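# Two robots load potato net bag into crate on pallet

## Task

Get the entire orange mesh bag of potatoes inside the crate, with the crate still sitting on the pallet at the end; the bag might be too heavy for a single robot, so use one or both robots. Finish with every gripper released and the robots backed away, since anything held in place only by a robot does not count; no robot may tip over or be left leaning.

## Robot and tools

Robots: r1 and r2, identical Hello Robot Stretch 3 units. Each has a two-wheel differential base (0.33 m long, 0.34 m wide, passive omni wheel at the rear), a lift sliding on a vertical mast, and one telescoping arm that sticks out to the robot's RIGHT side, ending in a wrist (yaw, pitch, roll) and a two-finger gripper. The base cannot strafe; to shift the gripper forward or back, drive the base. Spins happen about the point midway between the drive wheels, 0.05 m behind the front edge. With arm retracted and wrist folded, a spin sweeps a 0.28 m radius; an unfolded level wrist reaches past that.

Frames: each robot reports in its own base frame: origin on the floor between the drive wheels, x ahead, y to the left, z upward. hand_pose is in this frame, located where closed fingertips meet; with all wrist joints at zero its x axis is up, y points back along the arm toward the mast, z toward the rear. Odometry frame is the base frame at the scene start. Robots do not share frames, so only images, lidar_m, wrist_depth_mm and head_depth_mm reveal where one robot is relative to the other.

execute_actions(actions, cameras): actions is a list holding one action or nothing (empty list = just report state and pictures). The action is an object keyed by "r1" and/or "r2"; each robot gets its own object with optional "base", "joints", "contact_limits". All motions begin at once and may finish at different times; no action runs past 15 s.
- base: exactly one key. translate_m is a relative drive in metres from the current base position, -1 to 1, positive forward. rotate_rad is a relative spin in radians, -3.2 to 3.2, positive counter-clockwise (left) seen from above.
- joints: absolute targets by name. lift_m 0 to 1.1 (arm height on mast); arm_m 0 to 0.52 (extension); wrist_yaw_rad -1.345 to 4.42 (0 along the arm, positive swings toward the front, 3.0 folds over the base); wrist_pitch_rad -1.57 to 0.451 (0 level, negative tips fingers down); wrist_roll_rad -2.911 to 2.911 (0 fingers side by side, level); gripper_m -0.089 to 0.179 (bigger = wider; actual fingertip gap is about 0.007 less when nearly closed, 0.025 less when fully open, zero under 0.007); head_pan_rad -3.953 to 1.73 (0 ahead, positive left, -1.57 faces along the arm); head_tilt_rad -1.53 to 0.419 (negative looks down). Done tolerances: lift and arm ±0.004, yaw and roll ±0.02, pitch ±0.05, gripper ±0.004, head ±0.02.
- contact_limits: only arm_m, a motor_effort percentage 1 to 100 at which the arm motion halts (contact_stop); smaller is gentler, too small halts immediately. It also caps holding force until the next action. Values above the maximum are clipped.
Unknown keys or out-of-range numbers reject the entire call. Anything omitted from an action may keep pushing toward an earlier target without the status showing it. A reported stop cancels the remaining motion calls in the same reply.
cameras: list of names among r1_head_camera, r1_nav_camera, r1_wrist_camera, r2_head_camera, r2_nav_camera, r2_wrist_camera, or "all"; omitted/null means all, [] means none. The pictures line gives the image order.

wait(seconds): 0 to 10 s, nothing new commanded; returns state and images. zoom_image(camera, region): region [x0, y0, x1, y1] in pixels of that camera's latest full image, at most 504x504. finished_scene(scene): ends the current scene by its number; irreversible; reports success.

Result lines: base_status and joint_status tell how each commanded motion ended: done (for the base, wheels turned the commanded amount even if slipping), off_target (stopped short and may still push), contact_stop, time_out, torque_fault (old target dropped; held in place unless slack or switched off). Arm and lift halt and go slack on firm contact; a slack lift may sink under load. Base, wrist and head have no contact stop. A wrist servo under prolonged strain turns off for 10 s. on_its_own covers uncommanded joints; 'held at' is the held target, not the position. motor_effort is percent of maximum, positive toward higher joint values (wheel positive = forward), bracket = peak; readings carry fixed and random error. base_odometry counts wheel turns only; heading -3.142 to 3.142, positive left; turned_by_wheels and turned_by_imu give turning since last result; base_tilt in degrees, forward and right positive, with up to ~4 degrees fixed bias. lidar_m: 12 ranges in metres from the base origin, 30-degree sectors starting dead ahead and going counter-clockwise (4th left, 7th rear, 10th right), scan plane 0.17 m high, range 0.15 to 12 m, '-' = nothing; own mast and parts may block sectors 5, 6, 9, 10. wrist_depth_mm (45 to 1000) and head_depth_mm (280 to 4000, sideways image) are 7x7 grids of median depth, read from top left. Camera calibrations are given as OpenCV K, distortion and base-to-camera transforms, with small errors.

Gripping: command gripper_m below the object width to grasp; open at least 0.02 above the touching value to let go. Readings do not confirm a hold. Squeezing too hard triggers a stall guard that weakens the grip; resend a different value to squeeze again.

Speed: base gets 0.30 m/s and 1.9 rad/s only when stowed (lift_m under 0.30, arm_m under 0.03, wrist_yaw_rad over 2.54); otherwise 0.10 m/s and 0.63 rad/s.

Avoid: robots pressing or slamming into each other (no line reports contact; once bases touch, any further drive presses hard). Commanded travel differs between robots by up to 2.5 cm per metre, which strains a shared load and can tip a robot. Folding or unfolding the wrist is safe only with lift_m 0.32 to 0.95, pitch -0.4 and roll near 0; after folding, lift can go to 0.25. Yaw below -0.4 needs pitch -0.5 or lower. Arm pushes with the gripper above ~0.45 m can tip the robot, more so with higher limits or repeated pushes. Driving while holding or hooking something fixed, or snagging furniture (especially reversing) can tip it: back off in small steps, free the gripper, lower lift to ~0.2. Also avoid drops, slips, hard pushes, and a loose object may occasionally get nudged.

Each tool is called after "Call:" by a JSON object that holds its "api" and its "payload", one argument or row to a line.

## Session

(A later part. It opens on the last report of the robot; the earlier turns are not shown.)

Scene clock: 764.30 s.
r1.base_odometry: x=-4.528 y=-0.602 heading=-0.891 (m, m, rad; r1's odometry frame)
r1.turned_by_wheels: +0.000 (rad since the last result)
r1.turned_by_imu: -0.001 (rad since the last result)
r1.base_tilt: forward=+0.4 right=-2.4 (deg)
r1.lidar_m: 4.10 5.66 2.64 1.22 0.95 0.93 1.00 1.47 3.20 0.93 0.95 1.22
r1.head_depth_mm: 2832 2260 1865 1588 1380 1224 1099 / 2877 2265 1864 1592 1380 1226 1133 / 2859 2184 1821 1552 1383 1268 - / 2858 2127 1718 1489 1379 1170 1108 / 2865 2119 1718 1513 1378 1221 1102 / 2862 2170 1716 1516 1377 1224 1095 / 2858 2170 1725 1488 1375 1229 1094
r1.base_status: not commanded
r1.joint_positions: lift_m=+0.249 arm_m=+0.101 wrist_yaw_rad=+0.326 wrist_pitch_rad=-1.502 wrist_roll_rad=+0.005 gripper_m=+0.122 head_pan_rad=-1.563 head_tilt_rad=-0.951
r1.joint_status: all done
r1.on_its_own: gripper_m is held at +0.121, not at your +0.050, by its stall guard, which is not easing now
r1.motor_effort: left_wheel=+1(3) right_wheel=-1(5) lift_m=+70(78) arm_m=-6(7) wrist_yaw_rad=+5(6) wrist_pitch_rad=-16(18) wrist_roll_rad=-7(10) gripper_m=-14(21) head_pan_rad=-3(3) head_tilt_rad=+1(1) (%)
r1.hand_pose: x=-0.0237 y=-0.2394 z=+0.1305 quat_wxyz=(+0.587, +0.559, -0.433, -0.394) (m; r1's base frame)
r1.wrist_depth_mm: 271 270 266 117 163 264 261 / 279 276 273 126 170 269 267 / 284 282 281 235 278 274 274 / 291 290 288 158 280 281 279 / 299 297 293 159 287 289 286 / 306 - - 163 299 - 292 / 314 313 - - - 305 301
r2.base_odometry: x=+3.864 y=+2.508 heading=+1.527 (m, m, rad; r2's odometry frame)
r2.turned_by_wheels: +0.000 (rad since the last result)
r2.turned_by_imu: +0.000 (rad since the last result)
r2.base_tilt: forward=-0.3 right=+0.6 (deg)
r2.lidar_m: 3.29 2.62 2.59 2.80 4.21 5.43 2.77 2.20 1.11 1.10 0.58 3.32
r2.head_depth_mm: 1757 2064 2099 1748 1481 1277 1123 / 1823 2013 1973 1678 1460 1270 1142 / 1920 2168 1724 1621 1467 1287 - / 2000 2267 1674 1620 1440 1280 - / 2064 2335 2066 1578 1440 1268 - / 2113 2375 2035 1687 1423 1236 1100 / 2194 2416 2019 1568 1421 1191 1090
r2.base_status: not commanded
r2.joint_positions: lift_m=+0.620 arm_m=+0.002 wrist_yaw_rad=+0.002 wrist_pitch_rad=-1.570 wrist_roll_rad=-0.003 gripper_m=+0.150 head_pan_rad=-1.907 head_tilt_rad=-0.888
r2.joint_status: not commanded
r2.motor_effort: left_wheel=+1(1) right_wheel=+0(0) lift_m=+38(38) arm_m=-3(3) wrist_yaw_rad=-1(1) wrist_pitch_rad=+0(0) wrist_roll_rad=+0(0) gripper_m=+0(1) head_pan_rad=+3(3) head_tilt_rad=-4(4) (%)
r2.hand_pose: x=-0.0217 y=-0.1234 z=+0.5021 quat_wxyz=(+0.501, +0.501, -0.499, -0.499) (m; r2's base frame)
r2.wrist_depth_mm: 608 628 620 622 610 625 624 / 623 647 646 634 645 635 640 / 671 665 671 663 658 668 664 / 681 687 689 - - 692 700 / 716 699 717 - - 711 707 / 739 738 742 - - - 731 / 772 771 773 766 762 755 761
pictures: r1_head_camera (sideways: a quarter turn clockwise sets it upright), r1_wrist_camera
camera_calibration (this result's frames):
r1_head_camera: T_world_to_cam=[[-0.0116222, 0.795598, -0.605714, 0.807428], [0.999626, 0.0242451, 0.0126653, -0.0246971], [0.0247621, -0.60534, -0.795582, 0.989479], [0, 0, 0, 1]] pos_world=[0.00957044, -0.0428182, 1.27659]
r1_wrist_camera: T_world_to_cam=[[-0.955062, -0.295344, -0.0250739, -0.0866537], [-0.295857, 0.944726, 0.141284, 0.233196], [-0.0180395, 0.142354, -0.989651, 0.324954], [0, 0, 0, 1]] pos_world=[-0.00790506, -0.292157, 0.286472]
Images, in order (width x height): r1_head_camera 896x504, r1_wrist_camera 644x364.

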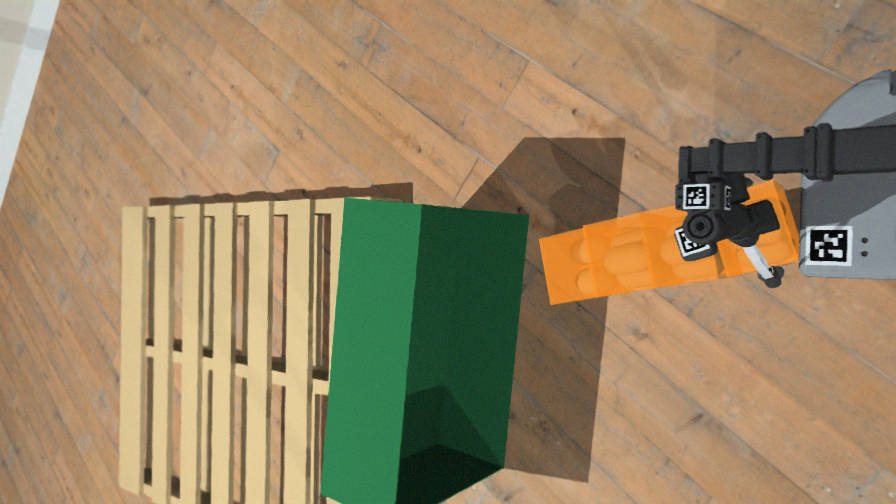

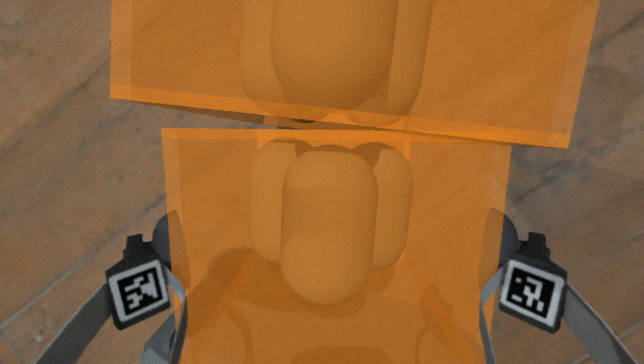

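Call:
{"api": "execute_actions", "payload": {
  "actions": [
    {"r1":{"base":{"translate_m":0.13},"joints":{"wrist_yaw_rad":-0.1}}}
  ],
  "cameras": ["r1_wrist_camera"]
}}

Call:
{"api": "execute_actions", "payload": {
  "actions": [
    {"r1":{"base":{"translate_m":0.13},"joints":{"wrist_yaw_rad":-0.48}}}
  ],
  "cameras": ["r1_wrist_camera","r1_head_camera"]
}}

Scene clock: 780.77 s.
r1.base_odometry: x=-4.446 y=-0.704 heading=-0.891 (m, m, rad; r1's odometry frame)
r1.turned_by_wheels: +0.000 (rad since the last result)
r1.turned_by_imu: +0.000 (rad since the last result)
r1.base_tilt: forward=+0.4 right=-2.4 (deg)
r1.lidar_m: 3.98 5.58 2.94 1.35 1.06 1.04 1.11 1.63 3.28 0.76 0.89 1.11
r1.head_depth_mm: 2841 2263 1851 1584 1385 1223 1099 / 2861 2268 1862 1551 1384 1223 1132 / 2851 2130 1722 1472 1380 1175 - / 2854 2128 1724 1497 1375 1232 1098 / 2876 2165 1721 1517 1387 1224 1100 / 2860 2159 1729 1481 1380 1223 1100 / 2886 2167 1730 1551 1382 1226 1097
r1.base_status: done
r1.joint_positions: lift_m=+0.249 arm_m=+0.100 wrist_yaw_rad=-0.103 wrist_pitch_rad=-1.528 wrist_roll_rad=+0.002 gripper_m=+0.122 head_pan_rad=-1.563 head_tilt_rad=-0.951
r1.joint_status: all done
r1.on_its_own: gripper_m is held at +0.121, not at your +0.050, by its stall guard, which is not easing now
r1.motor_effort: left_wheel=-1(7) right_wheel=+7(7) lift_m=+71(70) arm_m=-3(6) wrist_yaw_rad=+3(5) wrist_pitch_rad=-7(14) wrist_roll_rad=-6(7) gripper_m=-14(15) head_pan_rad=-4(3) head_tilt_rad=+0(1) (%)
r1.hand_pose: x=-0.0203 y=-0.2322 z=+0.1307 quat_wxyz=(+0.484, +0.462, -0.535, -0.516) (m; r1's base frame)
r1.wrist_depth_mm: 267 266 265 115 129 259 257 / 276 274 272 125 165 266 265 / 282 282 280 275 274 275 272 / 292 290 284 157 213 282 280 / 299 296 294 158 289 289 288 / 308 - 306 163 - - 295 / 318 316 314 - - - -
r2.base_odometry: x=+3.864 y=+2.508 heading=+1.527 (m, m, rad; r2's odometry frame)
r2.turned_by_wheels: +0.000 (rad since the last result)
r2.turned_by_imu: +0.000 (rad since the last result)
r2.base_tilt: forward=-0.2 right=+0.6 (deg)
r2.lidar_m: 3.28 2.62 2.59 2.79 4.24 5.40 2.78 2.19 0.98 1.10 0.58 3.31
r2.head_depth_mm: 1743 1978 2099 1742 1471 1279 1124 / 1853 2096 1424 1609 1460 1259 1129 / 1895 2196 1978 1578 1451 1280 - / 1951 2243 2002 1540 1448 1282 - / 2031 2302 2048 1563 1434 1266 - / 2126 2396 2013 1669 1429 1247 1104 / 2182 2420 2010 1579 1415 1187 1095
r2.base_status: not commanded
r2.joint_positions: lift_m=+0.620 arm_m=+0.002 wrist_yaw_rad=+0.002 wrist_pitch_rad=-1.570 wrist_roll_rad=-0.003 gripper_m=+0.150 head_pan_rad=-1.907 head_tilt_rad=-0.888
r2.joint_status: not commanded
r2.motor_effort: left_wheel=+1(1) right_wheel=-1(0) lift_m=+38(38) arm_m=-4(3) wrist_yaw_rad=+0(1) wrist_pitch_rad=+0(0) wrist_roll_rad=+0(0) gripper_m=+0(0) head_pan_rad=+4(3) head_tilt_rad=-4(5) (%)
r2.hand_pose: x=-0.0217 y=-0.1234 z=+0.5021 quat_wxyz=(+0.501, +0.501, -0.499, -0.499) (m; r2's base frame)
r2.wrist_depth_mm: 613 629 627 618 623 629 626 / 631 655 640 643 645 635 638 / 671 662 662 662 662 663 662 / 683 694 688 - - 685 682 / 710 712 715 - - 698 707 / 738 758 735 - - - 742 / 775 772 766 773 755 764 764
pictures: r1_wrist_camera
camera_calibration (this result's frames):
r1_wrist_camera: T_world_to_cam=[[-0.991732, 0.126005, -0.024298, 0.0157164], [0.120264, 0.978667, 0.166573, 0.240389], [0.0447687, 0.162273, -0.98573, 0.329626], [0, 0, 0, 1]] pos_world=[-0.0280808, -0.290731, 0.285262]
Images, in order (width x height): r1_wrist_camera 644x364.

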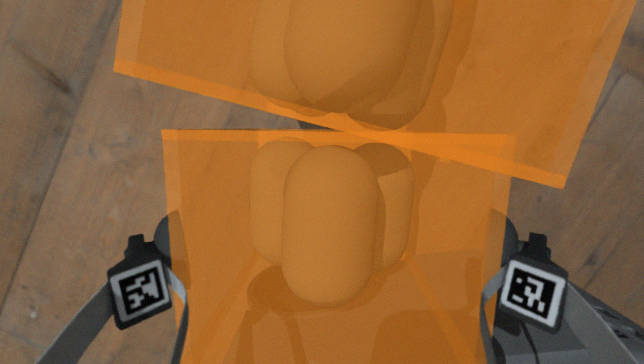

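Scene clock: 783.23 s.
r1.base_odometry: x=-4.365 y=-0.805 heading=-0.892 (m, m, rad; r1's odometry frame)
r1.turned_by_wheels: +0.000 (rad since the last result)
r1.turned_by_imu: +0.000 (rad since the last result)
r1.base_tilt: forward=+0.4 right=-2.4 (deg)
r1.lidar_m: 3.86 5.49 3.31 1.48 1.16 1.14 1.22 1.80 0.91 0.95 0.84 1.00
r1.head_depth_mm: 2855 2258 1868 1559 1386 1225 1098 / 2877 2191 1777 1441 1383 1215 1133 / 2865 2136 1728 1487 1377 1145 - / 2854 2128 1726 1511 1378 1243 1130 / 2857 2149 1726 1493 1382 1221 1092 / 2835 2143 1715 1552 1380 1222 1100 / 2854 2255 1782 1582 1383 1217 1097
r1.base_status: done
r1.joint_positions: lift_m=+0.249 arm_m=+0.100 wrist_yaw_rad=-0.481 wrist_pitch_rad=-1.482 wrist_roll_rad=-0.004 gripper_m=+0.122 head_pan_rad=-1.563 head_tilt_rad=-0.951
r1.joint_status: all done
r1.on_its_own: gripper_m is held at +0.121, not at your +0.050, by its stall guard, which is not easing now
r1.motor_effort: left_wheel=-1(6) right_wheel=+8(13) lift_m=+71(70) arm_m=-3(3) wrist_yaw_rad=+1(9) wrist_pitch_rad=-20(21) wrist_roll_rad=-3(9) gripper_m=-14(15) head_pan_rad=-3(4) head_tilt_rad=+1(2) (%)
r1.hand_pose: x=-0.0210 y=-0.2439 z=+0.1304 quat_wxyz=(+0.394, +0.341, -0.619, -0.588) (m; r1's base frame)
r1.wrist_depth_mm: 274 274 271 121 162 266 264 / 282 278 276 137 173 271 269 / 286 285 282 236 277 278 274 / 292 291 288 157 281 283 279 / 297 295 293 160 250 - - / 303 - 300 168 - - - / 310 309 308 - - - -
r2.base_odometry: x=+3.864 y=+2.508 heading=+1.527 (m, m, rad; r2's odometry frame)
r2.turned_by_wheels: +0.000 (rad since the last result)
r2.turned_by_imu: +0.000 (rad since the last result)
r2.base_tilt: forward=-0.2 right=+0.6 (deg)
r2.lidar_m: 3.29 2.61 2.58 2.79 4.22 5.42 2.77 2.20 0.85 1.10 0.58 3.30
r2.head_depth_mm: 1804 1988 1940 1722 1477 1267 1129 / 1853 2112 1342 1496 1455 1266 1146 / 1930 2192 2077 1474 1439 1282 - / 1953 2254 2068 1614 1455 1288 - / 2036 2330 2033 1691 1442 1270 - / 2111 2368 2015 1676 1427 1240 1098 / 2187 2421 2014 1573 1417 1190 1090
r2.base_status: not commanded
r2.joint_positions: lift_m=+0.620 arm_m=+0.002 wrist_yaw_rad=+0.002 wrist_pitch_rad=-1.570 wrist_roll_rad=-0.003 gripper_m=+0.150 head_pan_rad=-1.907 head_tilt_rad=-0.888
r2.joint_status: not commanded
r2.motor_effort: left_wheel=+1(1) right_wheel=-1(0) lift_m=+38(38) arm_m=-3(3) wrist_yaw_rad=-1(1) wrist_pitch_rad=+0(1) wrist_roll_rad=+0(0) gripper_m=+0(0) head_pan_rad=+3(5) head_tilt_rad=-3(4) (%)
r2.hand_pose: x=-0.0217 y=-0.1234 z=+0.5021 quat_wxyz=(+0.501, +0.501, -0.499, -0.499) (m; r2's base frame)
r2.wrist_depth_mm: 607 626 619 625 622 618 625 / 627 641 643 649 638 643 642 / 667 670 667 653 662 668 668 / 689 686 692 - - 687 685 / 714 704 707 - - 704 722 / 735 744 743 - - - 744 / 773 765 760 757 758 768 759
pictures: r1_head_camera (sideways: a quarter turn clockwise sets it upright), r1_wrist_camera
camera_calibration (this result's frames):
r1_head_camera: T_world_to_cam=[[-0.0116223, 0.795598, -0.605714, 0.807428], [0.999626, 0.0242452, 0.0126653, -0.0246971], [0.0247621, -0.60534, -0.795582, 0.989479], [0, 0, 0, 1]] pos_world=[0.00957045, -0.0428182, 1.27659]
r1_wrist_camera: T_world_to_cam=[[-0.878388, 0.477302, -0.0248356, 0.104636], [0.471262, 0.873591, 0.121455, 0.239624], [0.0796667, 0.0949802, -0.992286, 0.31641], [0, 0, 0, 1]] pos_world=[-0.0462217, -0.289329, 0.287465]
Images, in order (width x height): r1_head_camera 896x504, r1_wrist_camera 644x364.

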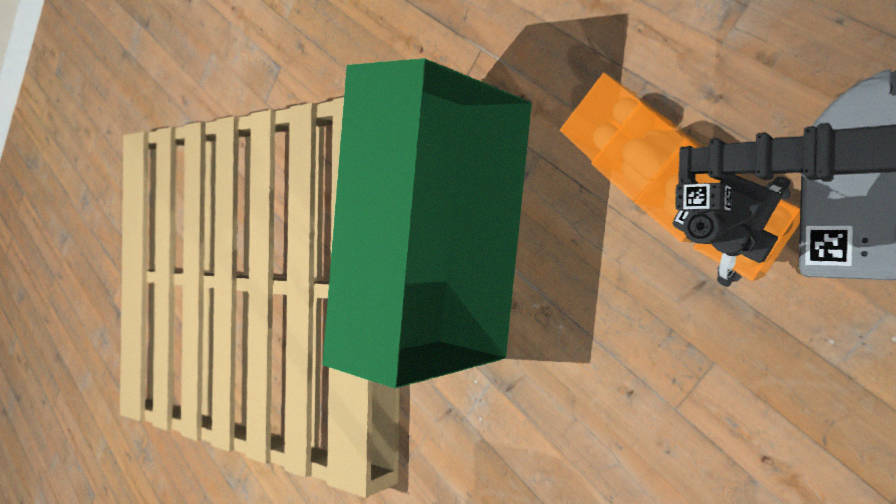

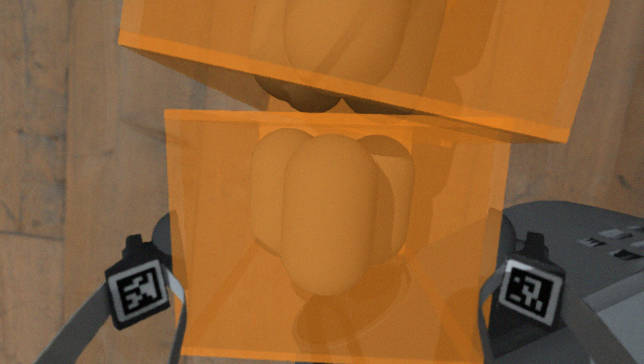

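Call:
{"api": "execute_actions", "payload": {
  "actions": [
    {"r1":{"base":{"translate_m":0.15},"joints":{"wrist_yaw_rad":-0.85,"arm_m":0.16}}}
  ],
  "cameras": ["r1_wrist_camera"]
}}

Call:
{"api": "execute_actions", "payload": {
  "actions": [
    {"r1":{"base":{"translate_m":0.15},"joints":{"wrist_yaw_rad":-1.2,"arm_m":0.26}}}
  ],
  "cameras": ["r1_wrist_camera","r1_head_camera","r1_nav_camera"]
}}

Scene clock: 794.20 s.
r1.base_odometry: x=-4.270 y=-0.921 heading=-0.892 (m, m, rad; r1's odometry frame)
r1.turned_by_wheels: +0.000 (rad since the last result)
r1.turned_by_imu: +0.000 (rad since the last result)
r1.base_tilt: forward=+0.4 right=-2.3 (deg)
r1.lidar_m: 3.75 5.43 3.65 1.64 1.28 1.27 1.36 1.99 0.87 0.96 3.55 0.89
r1.head_depth_mm: 2870 2258 1827 1388 1385 1225 1097 / 2892 2110 1729 1502 1381 1181 1133 / 2851 2135 1729 1508 1381 - - / 2865 2125 1738 1512 1382 1186 1127 / 2854 2161 1725 1548 1381 1221 1097 / 2855 2203 1715 1584 1379 1227 1094 / 2825 2250 1863 1581 1343 1221 1100
r1.base_status: done
r1.joint_positions: lift_m=+0.249 arm_m=+0.160 wrist_yaw_rad=-0.855 wrist_pitch_rad=-1.517 wrist_roll_rad=+0.008 gripper_m=+0.122 head_pan_rad=-1.563 head_tilt_rad=-0.951
r1.joint_status: all done
r1.on_its_own: gripper_m is held at +0.121, not at your +0.050, by its stall guard, which is not easing now
r1.motor_effort: left_wheel=-1(6) right_wheel=+9(14) lift_m=+71(71) arm_m=+2(1) wrist_yaw_rad=+5(6) wrist_pitch_rad=-10(20) wrist_roll_rad=-10(10) gripper_m=-14(15) head_pan_rad=-3(3) head_tilt_rad=+1(1) (%)
r1.hand_pose: x=-0.0137 y=-0.2977 z=+0.1306 quat_wxyz=(+0.263, +0.228, -0.669, -0.657) (m; r1's base frame)
r1.wrist_depth_mm: 270 268 266 118 158 262 260 / 276 275 271 136 170 266 266 / 282 282 281 214 275 275 271 / 289 288 287 157 206 282 - / 299 295 294 161 288 287 - / 309 - 305 299 298 - - / 314 315 314 310 308 - -
r2.base_odometry: x=+3.864 y=+2.508 heading=+1.527 (m, m, rad; r2's odometry frame)
r2.turned_by_wheels: +0.000 (rad since the last result)
r2.turned_by_imu: +0.000 (rad since the last result)
r2.base_tilt: forward=-0.2 right=+0.6 (deg)
r2.lidar_m: 3.29 2.61 2.59 2.80 4.23 5.42 2.77 0.89 0.69 1.10 0.58 3.32
r2.head_depth_mm: 1790 2069 2128 1428 1445 1281 1127 / 1844 2124 2113 1439 1397 1273 1145 / 1904 2159 2082 1424 1393 1283 - / 1987 2273 2067 1609 1359 1281 - / 2031 2340 2035 1681 1418 1266 - / 2092 2355 2015 1668 1424 1248 1097 / 2164 2410 2008 1590 1420 1187 1095
r2.base_status: not commanded
r2.joint_positions: lift_m=+0.620 arm_m=+0.002 wrist_yaw_rad=+0.002 wrist_pitch_rad=-1.570 wrist_roll_rad=-0.003 gripper_m=+0.150 head_pan_rad=-1.907 head_tilt_rad=-0.888
r2.joint_status: not commanded
r2.motor_effort: left_wheel=+1(1) right_wheel=+0(0) lift_m=+38(38) arm_m=-3(3) wrist_yaw_rad=+0(1) wrist_pitch_rad=+0(0) wrist_roll_rad=+0(1) gripper_m=+0(0) head_pan_rad=+4(4) head_tilt_rad=-3(4) (%)
r2.hand_pose: x=-0.0217 y=-0.1234 z=+0.5021 quat_wxyz=(+0.501, +0.501, -0.499, -0.499) (m; r2's base frame)
r2.wrist_depth_mm: 621 626 631 625 626 612 619 / 626 646 642 630 638 636 638 / 671 667 656 664 655 661 649 / 680 692 695 - - 693 691 / 714 710 711 - - 702 711 / 725 752 724 - - - 738 / 778 772 767 763 764 763 767
pictures: r1_wrist_camera
camera_calibration (this result's frames):
r1_wrist_camera: T_world_to_cam=[[-0.633682, 0.773195, -0.024848, 0.228158], [0.761459, 0.629087, 0.156301, 0.209793], [0.136483, 0.0801245, -0.987397, 0.316861], [0, 0, 0, 1]] pos_world=[-0.0584157, -0.333777, 0.285746]
Images, in order (width x height): r1_wrist_camera 644x364.

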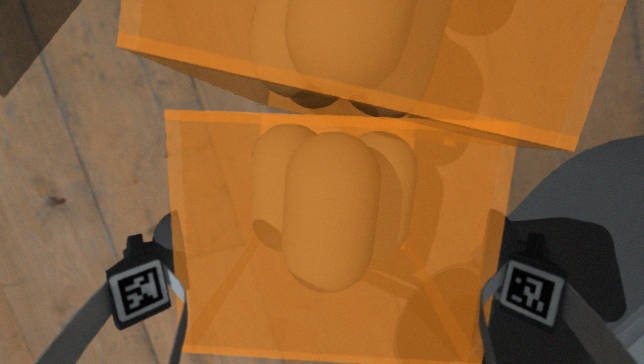

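Scene clock: 796.97 s.
r1.base_odometry: x=-4.176 y=-1.038 heading=-0.892 (m, m, rad; r1's odometry frame)
r1.turned_by_wheels: +0.000 (rad since the last result)
r1.turned_by_imu: +0.000 (rad since the last result)
r1.base_tilt: forward=+0.4 right=-2.4 (deg)
r1.lidar_m: 3.61 5.35 3.99 1.80 1.41 1.38 1.48 2.18 0.96 0.79 0.78 0.84
r1.head_depth_mm: 2834 2157 1727 1491 1380 1203 1100 / 2848 2125 1726 1499 1381 1187 1128 / 2886 2128 1715 1522 1405 1181 - / 2858 2136 1721 1558 1404 1203 1131 / 2865 2166 1726 1586 1384 1219 1100 / 2873 2245 1866 1592 1356 1224 1097 / 2851 2251 1867 1587 1207 1183 1099
r1.base_status: done
r1.joint_positions: lift_m=+0.249 arm_m=+0.260 wrist_yaw_rad=-1.206 wrist_pitch_rad=-1.511 wrist_roll_rad=+0.010 gripper_m=+0.122 head_pan_rad=-1.563 head_tilt_rad=-0.951
r1.joint_status: all done
r1.on_its_own: gripper_m is held at +0.121, not at your +0.050, by its stall guard, which is not easing now
r1.motor_effort: left_wheel=-3(5) right_wheel=+12(16) lift_m=+70(70) arm_m=+3(2) wrist_yaw_rad=+7(7) wrist_pitch_rad=-13(13) wrist_roll_rad=-10(11) gripper_m=-14(15) head_pan_rad=-3(3) head_tilt_rad=+0(1) (%)
r1.hand_pose: x=-0.0133 y=-0.4013 z=+0.1306 quat_wxyz=(+0.145, +0.104, -0.699, -0.692) (m; r1's base frame)
r1.wrist_depth_mm: 271 269 267 118 159 261 260 / 277 274 273 137 170 266 266 / 284 283 280 212 278 275 273 / 293 289 288 156 207 282 280 / 298 295 295 161 289 288 287 / 307 - 301 299 298 296 - / 314 314 311 308 308 305 -
r2.base_odometry: x=+3.864 y=+2.508 heading=+1.527 (m, m, rad; r2's odometry frame)
r2.turned_by_wheels: +0.000 (rad since the last result)
r2.turned_by_imu: +0.000 (rad since the last result)
r2.base_tilt: forward=-0.3 right=+0.6 (deg)
r2.lidar_m: 3.28 2.61 2.59 2.80 4.23 5.40 2.77 0.78 0.52 1.10 0.58 3.31
r2.head_depth_mm: 1815 2062 2132 1167 1321 1269 1122 / 1855 2088 2106 1446 1282 1266 1142 / 1909 2187 2091 1713 1388 1291 - / 1969 2294 2044 1687 1045 1246 - / 2044 2309 2058 1695 1364 1252 - / 2097 2351 2026 1659 1434 1245 1093 / 2179 2429 2021 1584 1410 1191 1098
r2.base_status: not commanded
r2.joint_positions: lift_m=+0.620 arm_m=+0.002 wrist_yaw_rad=+0.002 wrist_pitch_rad=-1.570 wrist_roll_rad=-0.003 gripper_m=+0.150 head_pan_rad=-1.907 head_tilt_rad=-0.888
r2.joint_status: not commanded
r2.motor_effort: left_wheel=+1(1) right_wheel=-1(1) lift_m=+38(38) arm_m=-3(3) wrist_yaw_rad=-1(1) wrist_pitch_rad=+0(0) wrist_roll_rad=+0(1) gripper_m=+0(0) head_pan_rad=+3(4) head_tilt_rad=-3(3) (%)
r2.hand_pose: x=-0.0217 y=-0.1234 z=+0.5021 quat_wxyz=(+0.501, +0.501, -0.499, -0.499) (m; r2's base frame)
r2.wrist_depth_mm: 622 618 629 624 624 628 621 / 621 639 642 639 637 638 646 / 676 661 665 654 663 662 653 / 696 693 681 - - 676 683 / 720 715 703 - - 707 713 / 732 750 737 - - - 736 / 774 766 761 758 774 767 758
pictures: r1_head_camera (sideways: a quarter turn clockwise sets it upright), r1_nav_camera (sideways: a quarter turn counterclockwise sets it upright), r1_wrist_camera
camera_calibration (this result's frames):
r1_head_camera: T_world_to_cam=[[-0.0116222, 0.795598, -0.605714, 0.807428], [0.999626, 0.0242451, 0.0126653, -0.0246971], [0.0247621, -0.60534, -0.795582, 0.989479], [0, 0, 0, 1]] pos_world=[0.00957044, -0.0428182, 1.27659]
r1_nav_camera: T_world_to_cam=[[0.0170749, -0.809161, 0.587339, -0.724903], [-0.999853, -0.0147312, 0.00877257, 0.0495404], [0.0015538, -0.587403, -0.809293, 1.01037], [0, 0, 0, 1]] pos_world=[0.0603408, 0.0076622, 1.24302]
r1_wrist_camera: T_world_to_cam=[[-0.326916, 0.944718, -0.0251734, 0.381491], [0.933083, 0.326887, 0.150003, 0.156495], [0.149939, 0.0255495, -0.988365, 0.303465], [0, 0, 0, 1]] pos_world=[-0.0668081, -0.419311, 0.286063]
Images, in order (width x height): r1_head_camera 896x504, r1_nav_camera 672x504, r1_wrist_camera 644x364.

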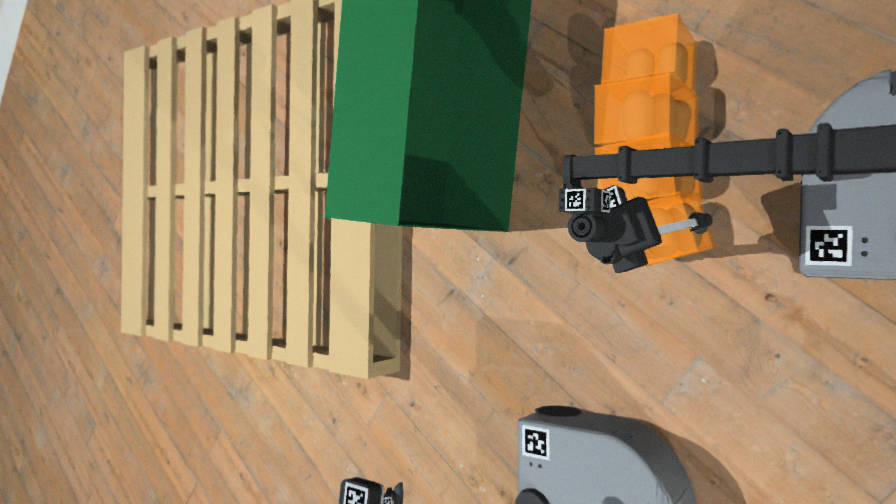

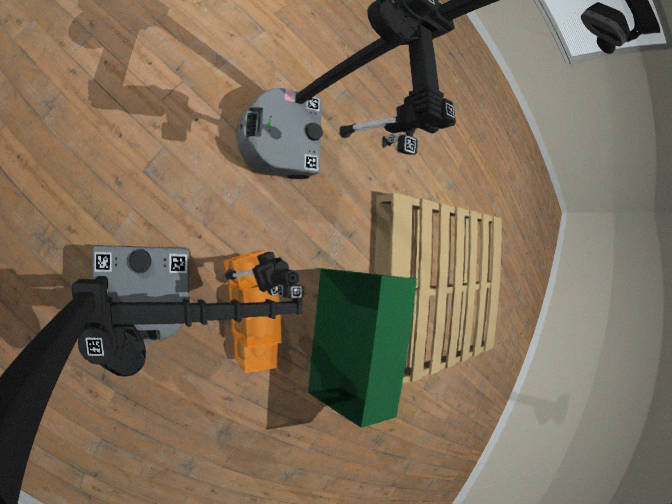

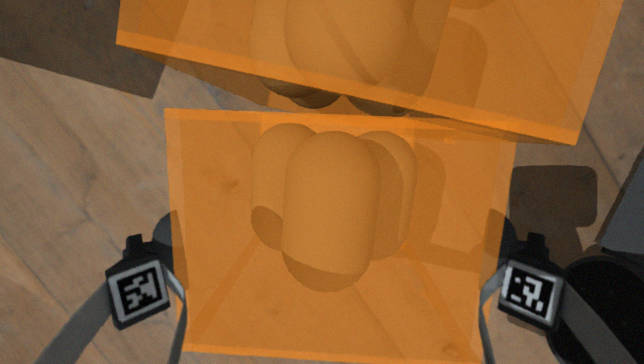

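Call:
{"api": "execute_actions", "payload": {
  "actions": [
    {"r1":{"joints":{"lift_m":0.215,"gripper_m":0.17}}}
  ],
  "cameras": []
}}

Call:
{"api": "execute_actions", "payload": {
  "actions": [
    {"r1":{"joints":{"lift_m":0.6}},"r2":{"base":{"rotate_rad":-1.57},"joints":{"lift_m":0.75}}}
  ],
  "cameras": ["r1_wrist_camera"]
}}

Call:
{"api": "execute_actions", "payload": {
  "actions": [
    {"r1":{"base":{"translate_m":-0.95},"joints":{"arm_m":0,"wrist_yaw_rad":0}}}
  ],
  "cameras": ["r1_nav_camera","r2_nav_camera","r2_head_camera"]
}}

Scene clock: 836.13 s.
r1.base_odometry: x=-4.176 y=-1.038 heading=-0.892 (m, m, rad; r1's odometry frame)
r1.turned_by_wheels: +0.000 (rad since the last result)
r1.turned_by_imu: +0.000 (rad since the last result)
r1.base_tilt: forward=+0.4 right=-2.4 (deg)
r1.lidar_m: 3.62 5.33 3.99 1.80 1.41 1.38 1.48 2.19 0.96 0.79 0.78 0.84
r1.head_depth_mm: 2839 2156 1733 1483 1379 1225 1097 / 2856 2119 1723 1494 1377 1204 1128 / 2875 2123 1730 1513 1435 1187 - / 2853 2131 1720 1557 1415 1182 1130 / 2862 2125 1720 1581 1381 1225 1099 / 2866 2261 1869 1589 1356 1221 1099 / 2879 2267 1863 1587 1207 1187 1093
r1.base_status: not commanded
r1.joint_positions: lift_m=+0.218 arm_m=+0.260 wrist_yaw_rad=-1.206 wrist_pitch_rad=-1.554 wrist_roll_rad=+0.000 gripper_m=+0.170 head_pan_rad=-1.563 head_tilt_rad=-0.951
r1.joint_status: lift_m contact_stop (moved -0.031 of -0.034); the others done
r1.on_its_own: lift_m is slack since a contact_stop, until your next command for it
r1.motor_effort: left_wheel=+1(4) right_wheel=-5(12) lift_m=+41(65) arm_m=+0(3) wrist_yaw_rad=+7(7) wrist_pitch_rad=+0(12) wrist_roll_rad=-4(10) gripper_m=-4(80) head_pan_rad=-3(3) head_tilt_rad=+1(0) (%)
r1.hand_pose: x=-0.0030 y=-0.3976 z=+0.1002 quat_wxyz=(+0.134, +0.123, -0.696, -0.695) (m; r1's base frame)
r1.wrist_depth_mm: 238 237 235 101 105 229 228 / 246 244 242 239 154 235 234 / 253 253 247 135 180 244 240 / 263 261 256 131 178 251 248 / 272 269 267 140 259 258 257 / 281 279 278 272 271 269 - / 294 291 287 284 280 279 -
r2.base_odometry: x=+3.864 y=+2.508 heading=+1.527 (m, m, rad; r2's odometry frame)
r2.turned_by_wheels: +0.000 (rad since the last result)
r2.turned_by_imu: +0.000 (rad since the last result)
r2.base_tilt: forward=-0.2 right=+0.6 (deg)
r2.lidar_m: 3.29 2.62 2.59 2.79 4.24 5.41 2.76 0.78 0.53 1.10 0.58 3.32
r2.head_depth_mm: 1822 2042 2117 1177 1323 1282 1129 / 1856 2115 2106 1730 1285 1265 1136 / 1893 2205 2087 1727 1390 1287 - / 1981 2299 2087 1708 1059 1251 - / 2048 2316 2047 1685 1371 1245 - / 2097 2358 2034 1652 1426 1247 1100 / 2164 2410 1992 1582 1421 1185 1094
r2.base_status: not commanded
r2.joint_positions: lift_m=+0.620 arm_m=+0.002 wrist_yaw_rad=+0.002 wrist_pitch_rad=-1.570 wrist_roll_rad=-0.003 gripper_m=+0.150 head_pan_rad=-1.907 head_tilt_rad=-0.888
r2.joint_status: not commanded
r2.motor_effort: left_wheel=+1(1) right_wheel=+0(0) lift_m=+38(38) arm_m=-3(3) wrist_yaw_rad=+0(0) wrist_pitch_rad=+0(0) wrist_roll_rad=+0(0) gripper_m=+0(0) head_pan_rad=+4(4) head_tilt_rad=-4(4) (%)
r2.hand_pose: x=-0.0217 y=-0.1234 z=+0.5021 quat_wxyz=(+0.501, +0.501, -0.499, -0.499) (m; r2's base frame)
r2.wrist_depth_mm: 614 624 630 628 616 627 620 / 628 651 640 645 642 649 643 / 664 661 674 665 659 672 658 / 687 683 683 - - 690 686 / 706 708 707 - - 712 719 / 738 747 738 - - - 740 / 778 771 757 768 762 775 769
pictures: none
No camera images: the call's "cameras" was empty. Leave "cameras" out to get every camera's image.

not run: a stop came earlier in this reply.

not run: a stop came earlier in this reply.

Call:
{"api": "execute_actions", "payload": {
  "actions": [
    {"r1":{"joints":{"lift_m":0.6,"gripper_m":0.179}}}
  ],
  "cameras": ["r1_wrist_camera"]
}}

Call:
{"api": "execute_actions", "payload": {
  "actions": [
    {"r1":{"base":{"translate_m":-0.95},"joints":{"arm_m":0,"wrist_yaw_rad":0}},"r2":{"joints":{"lift_m":0.75}}}
  ],
  "cameras": []
}}

Call:
{"api": "execute_actions", "payload": {
  "actions": [
    {"r2":{"base":{"rotate_rad":-1.57},"joints":{"head_pan_rad":0,"head_tilt_rad":-1.0}}}
  ],
  "cameras": ["r1_nav_camera","r2_nav_camera","r2_head_camera"]
}}

Scene clock: 850.60 s.
r1.base_odometry: x=-4.176 y=-1.038 heading=-0.892 (m, m, rad; r1's odometry frame)
r1.turned_by_wheels: +0.000 (rad since the last result)
r1.turned_by_imu: -0.001 (rad since the last result)
r1.base_tilt: forward=+0.4 right=-2.3 (deg)
r1.lidar_m: 3.62 5.32 3.99 1.80 1.41 1.38 1.49 2.18 0.96 0.79 0.78 0.84
r1.head_depth_mm: 2860 2159 1724 1490 1376 1223 1099 / 2864 2129 1720 1481 - - - / 2886 2115 1728 1490 1384 1182 1140 / 2841 2127 1723 1620 1357 1185 1129 / 2845 2156 1721 1580 1377 1226 1099 / 2888 2278 1863 1583 1353 1225 1098 / 2848 2255 1852 1576 1203 1182 1093
r1.base_status: not commanded
r1.joint_positions: lift_m=+0.599 arm_m=+0.260 wrist_yaw_rad=-1.202 wrist_pitch_rad=-1.549 wrist_roll_rad=-0.005 gripper_m=+0.179 head_pan_rad=-1.563 head_tilt_rad=-0.951
r1.joint_status: all done
r1.motor_effort: left_wheel=+3(2) right_wheel=-2(6) lift_m=+67(69) arm_m=+0(1) wrist_yaw_rad=+3(7) wrist_pitch_rad=-1(3) wrist_roll_rad=-2(5) gripper_m=+0(49) head_pan_rad=-3(4) head_tilt_rad=+1(1) (%)
r1.hand_pose: x=-0.0041 y=-0.3980 z=+0.4812 quat_wxyz=(+0.139, +0.124, -0.696, -0.694) (m; r1's base frame)
r1.wrist_depth_mm: 567 578 582 538 570 567 567 / 605 603 598 490 589 586 572 / 622 618 611 542 609 - - / 650 645 638 629 628 - - / 661 667 657 651 643 - - / 688 610 670 682 666 667 - / 713 535 566 694 679 686 688
r2.base_odometry: x=+3.864 y=+2.508 heading=+1.527 (m, m, rad; r2's odometry frame)
r2.turned_by_wheels: +0.000 (rad since the last result)
r2.turned_by_imu: +0.000 (rad since the last result)
r2.base_tilt: forward=-0.3 right=+0.6 (deg)
r2.lidar_m: 3.29 2.62 2.59 2.79 4.23 5.39 2.77 0.78 2.17 1.11 0.58 3.31
r2.head_depth_mm: 1812 2023 1941 1726 1319 1286 1132 / 1845 2112 1988 1720 1285 1270 1140 / 1927 2199 1945 1626 1395 1286 - / 1981 2269 1876 811 1416 1252 - / 2044 2311 2039 1678 1369 1244 - / 2105 2331 2032 1671 1427 1239 1097 / 2155 2402 2017 1588 1405 1199 1090
r2.base_status: not commanded
r2.joint_positions: lift_m=+0.620 arm_m=+0.002 wrist_yaw_rad=+0.002 wrist_pitch_rad=-1.570 wrist_roll_rad=-0.003 gripper_m=+0.150 head_pan_rad=-1.907 head_tilt_rad=-0.888
r2.joint_status: not commanded
r2.motor_effort: left_wheel=+1(1) right_wheel=-1(0) lift_m=+38(38) arm_m=-3(3) wrist_yaw_rad=-1(1) wrist_pitch_rad=+0(0) wrist_roll_rad=+1(0) gripper_m=+0(0) head_pan_rad=+2(2) head_tilt_rad=-4(4) (%)
r2.hand_pose: x=-0.0217 y=-0.1234 z=+0.5021 quat_wxyz=(+0.501, +0.501, -0.499, -0.499) (m; r2's base frame)
r2.wrist_depth_mm: 604 624 625 624 623 620 614 / 626 646 644 648 633 637 638 / 661 666 664 657 659 667 659 / 690 688 677 - - 686 686 / 707 707 712 - - 701 716 / 744 745 743 - - - 724 / 767 774 760 751 768 761 756
pictures: r1_wrist_camera
camera_calibration (this result's frames):
r1_wrist_camera: T_world_to_cam=[[-0.344344, 0.938546, -0.0236312, 0.386864], [0.920575, 0.342478, 0.187752, 0.0822314], [0.184307, 0.0428969, -0.981932, 0.652504], [0, 0, 0, 1]] pos_world=[-0.0627463, -0.419243, 0.634418]
Images, in order (width x height): r1_wrist_camera 644x364.

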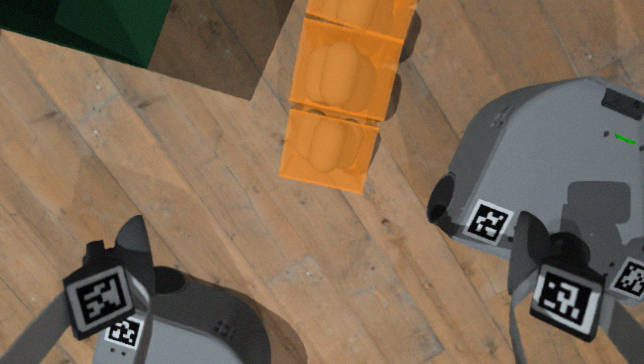

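Scene clock: 861.23 s.
r1.base_odometry: x=-4.773 y=-0.299 heading=-0.892 (m, m, rad; r1's odometry frame)
r1.turned_by_wheels: +0.000 (rad since the last result)
r1.turned_by_imu: -0.008 (rad since the last result)
r1.base_tilt: forward=+0.4 right=-2.3 (deg)
r1.lidar_m: 4.44 5.90 1.81 0.80 0.62 0.62 0.66 0.96 2.98 3.20 0.80 1.21
r1.head_depth_mm: 2682 2256 1869 1587 1382 1246 1096 / 2810 2270 1875 1581 1384 1273 - / 2861 2245 1863 1588 1386 1269 - / 2839 2263 1857 1584 1385 1244 - / 2871 2150 1831 1590 1382 1218 1103 / 2878 2161 1719 1459 1386 1214 1094 / 2841 2144 1730 1508 1388 1220 1099
r1.base_status: done
r1.joint_positions: lift_m=+0.599 arm_m=+0.001 wrist_yaw_rad=-0.001 wrist_pitch_rad=-1.550 wrist_roll_rad=-0.007 gripper_m=+0.179 head_pan_rad=-1.563 head_tilt_rad=-0.951
r1.joint_status: all done
r1.motor_effort: left_wheel=+2(3) right_wheel=-2(7) lift_m=+67(66) arm_m=-3(2) wrist_yaw_rad=+1(2) wrist_pitch_rad=-1(2) wrist_roll_rad=-2(2) gripper_m=+0(1) head_pan_rad=-4(3) head_tilt_rad=+0(2) (%)
r1.hand_pose: x=-0.0216 y=-0.1269 z=+0.4812 quat_wxyz=(+0.507, +0.496, -0.503, -0.494) (m; r1's base frame)
r1.wrist_depth_mm: 583 575 583 572 571 567 561 / 610 600 598 590 591 581 582 / 626 628 612 612 611 597 596 / 645 644 626 - - 621 621 / 664 660 660 - - 637 640 / 692 673 675 - - 666 619 / 713 697 700 695 695 683 628
r2.base_odometry: x=+3.864 y=+2.508 heading=+1.527 (m, m, rad; r2's odometry frame)
r2.turned_by_wheels: +0.000 (rad since the last result)
r2.turned_by_imu: +0.000 (rad since the last result)
r2.base_tilt: forward=-0.2 right=+0.6 (deg)
r2.lidar_m: 3.28 2.61 2.58 2.80 4.23 5.41 2.78 2.20 1.57 1.10 0.58 3.31
r2.head_depth_mm: 1807 2060 2120 1743 1466 1277 1151 / 1850 2129 2101 1722 1459 1303 - / 1494 2142 1946 1716 1456 - - / 1499 2264 1884 1709 1442 - - / 2038 2319 2030 1679 1371 1309 - / 2094 2381 2024 1678 1428 1266 1098 / 2186 2409 1985 1583 1413 1204 1092
r2.base_status: not commanded
r2.joint_positions: lift_m=+0.750 arm_m=+0.002 wrist_yaw_rad=+0.002 wrist_pitch_rad=-1.570 wrist_roll_rad=-0.003 gripper_m=+0.150 head_pan_rad=-1.907 head_tilt_rad=-0.888
r2.joint_status: all done
r2.motor_effort: left_wheel=+1(1) right_wheel=+0(0) lift_m=+38(42) arm_m=-3(3) wrist_yaw_rad=-2(1) wrist_pitch_rad=+0(1) wrist_roll_rad=+0(0) gripper_m=+0(0) head_pan_rad=+2(3) head_tilt_rad=-4(4) (%)
r2.hand_pose: x=-0.0217 y=-0.1234 z=+0.6321 quat_wxyz=(+0.501, +0.501, -0.499, -0.499) (m; r2's base frame)
r2.wrist_depth_mm: 635 764 745 754 752 745 739 / 648 774 767 773 768 781 770 / 790 797 802 784 784 789 809 / 820 831 819 - 818 841 814 / 853 853 860 - 859 840 846 / 876 900 905 894 879 - 878 / 927 913 923 941 914 925 925
pictures: none
No camera images: the call's "cameras" was empty. Leave "cameras" out to get every camera's image.

Scene clock: 864.67 s.
r1.base_odometry: x=-4.773 y=-0.299 heading=-0.892 (m, m, rad; r1's odometry frame)
r1.turned_by_wheels: +0.000 (rad since the last result)
r1.turned_by_imu: -0.001 (rad since the last result)
r1.base_tilt: forward=+0.4 right=-2.4 (deg)
r1.lidar_m: 4.43 5.89 1.80 0.80 0.63 0.61 0.66 0.97 2.98 3.20 0.80 1.21
r1.head_depth_mm: 2683 2253 1867 1581 1382 1239 1099 / 2811 2265 1855 1588 1383 1276 - / 2878 2245 1862 1587 1376 1260 - / 2870 2274 1856 1592 1384 1244 - / 2862 2157 1810 1589 1379 1220 1096 / 2852 2155 1719 1460 1378 1220 1095 / 2843 2150 1726 1514 1384 1221 1096
r1.base_status: not commanded
r1.joint_positions: lift_m=+0.599 arm_m=+0.001 wrist_yaw_rad=-0.001 wrist_pitch_rad=-1.550 wrist_roll_rad=-0.007 gripper_m=+0.179 head_pan_rad=-1.563 head_tilt_rad=-0.951
r1.joint_status: not commanded
r1.motor_effort: left_wheel=+2(2) right_wheel=-2(1) lift_m=+67(67) arm_m=-3(3) wrist_yaw_rad=+1(2) wrist_pitch_rad=-1(1) wrist_roll_rad=-1(1) gripper_m=+0(0) head_pan_rad=-3(3) head_tilt_rad=+0(2) (%)
r1.hand_pose: x=-0.0216 y=-0.1269 z=+0.4812 quat_wxyz=(+0.507, +0.496, -0.503, -0.494) (m; r1's base frame)
r1.wrist_depth_mm: 587 580 579 575 577 575 561 / 606 598 595 591 596 592 576 / 622 621 615 605 604 600 601 / 644 651 632 - - 620 616 / 664 662 661 - - 641 637 / 689 679 684 - - 669 633 / 714 712 702 704 699 685 620
r2.base_odometry: x=+3.864 y=+2.508 heading=-0.043 (m, m, rad; r2's odometry frame)
r2.turned_by_wheels: -1.570 (rad since the last result)
r2.turned_by_imu: -1.559 (rad since the last result)
r2.base_tilt: forward=-0.3 right=+0.5 (deg)
r2.lidar_m: 1.10 0.58 3.32 3.32 2.62 2.59 2.79 4.23 5.40 2.77 2.20 1.56
r2.head_depth_mm: 1876 2135 1790 1602 1399 1233 1110 / 2094 2248 1805 1575 1380 1229 1108 / 2231 2205 1830 1576 1304 1222 1101 / 2399 2201 1814 1567 1360 1206 1093 / 2517 2151 1556 1547 1363 1207 1084 / 2593 2158 1233 1087 1274 1199 1086 / 2638 2125 1789 1058 1296 1194 1077
r2.base_status: done
r2.joint_positions: lift_m=+0.750 arm_m=+0.002 wrist_yaw_rad=+0.002 wrist_pitch_rad=-1.570 wrist_roll_rad=-0.003 gripper_m=+0.150 head_pan_rad=-0.007 head_tilt_rad=-0.987
r2.joint_status: all done
r2.motor_effort: left_wheel=+2(6) right_wheel=-1(5) lift_m=+38(38) arm_m=-3(3) wrist_yaw_rad=-1(1) wrist_pitch_rad=+0(0) wrist_roll_rad=+0(1) gripper_m=+0(0) head_pan_rad=+2(39) head_tilt_rad=-5(13) (%)
r2.hand_pose: x=-0.0217 y=-0.1234 z=+0.6321 quat_wxyz=(+0.501, +0.501, -0.499, -0.499) (m; r2's base frame)
r2.wrist_depth_mm: 754 760 758 750 746 759 750 / 703 777 772 776 772 768 764 / 808 801 803 788 803 798 810 / 838 843 832 - 826 831 825 / 844 834 850 - 861 850 853 / 731 888 887 895 879 - 882 / 920 909 904 923 920 915 920
pictures: r1_nav_camera (sideways: a quarter turn counterclockwise sets it upright), r2_head_camera (sideways: a quarter turn clockwise sets it upright), r2_nav_camera (sideways: a quarter turn counterclockwise sets it upright)
camera_calibration (this result's frames):
r1_nav_camera: T_world_to_cam=[[0.0170737, -0.809157, 0.587345, -0.724911], [-0.999853, -0.0147297, 0.00877262, 0.0495403], [0.001553, -0.587409, -0.809289, 1.01037], [0, 0, 0, 1]] pos_world=[0.0603408, 0.00766171, 1.24302]
r2_head_camera: T_world_to_cam=[[-0.817273, -0.0206941, -0.575879, 0.781595], [0.00412722, 0.999119, -0.0417603, 0.0585174], [0.576236, -0.0365064, -0.816468, 1.01799], [0, 0, 0, 1]] pos_world=[0.0519347, -0.0051285, 1.2837]
r2_nav_camera: T_world_to_cam=[[0.853023, -0.00680654, 0.521829, -0.64309], [0.019668, -0.998785, -0.0451786, 0.113692], [0.521503, 0.0488017, -0.851853, 1.06083], [0, 0, 0, 1]] pos_world=[-0.00689388, 0.057406, 1.24439]
Images, in order (width x height): r1_nav_camera 672x504, r2_head_camera 896x504, r2_nav_camera 672x504.

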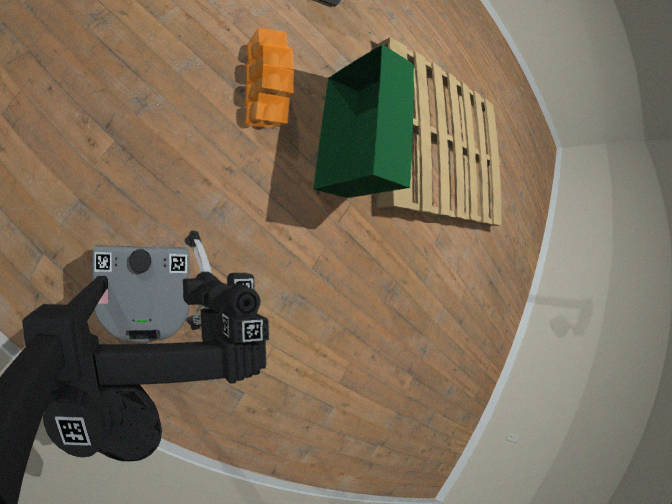

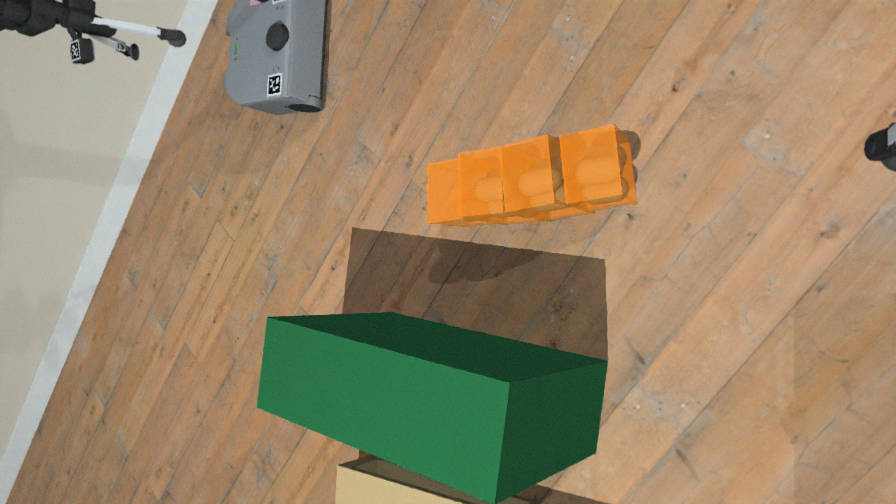

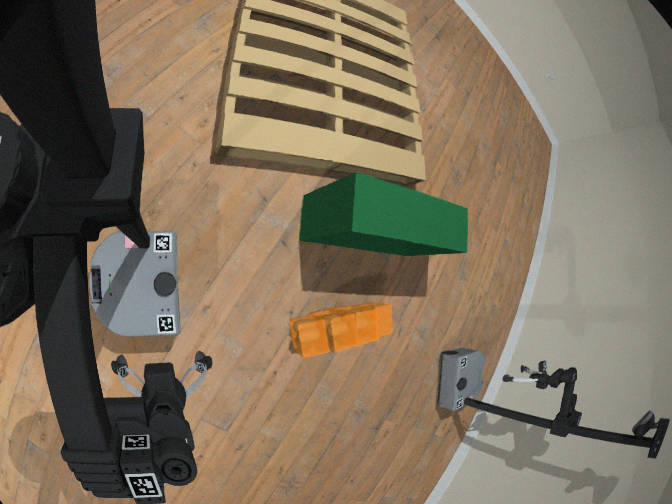

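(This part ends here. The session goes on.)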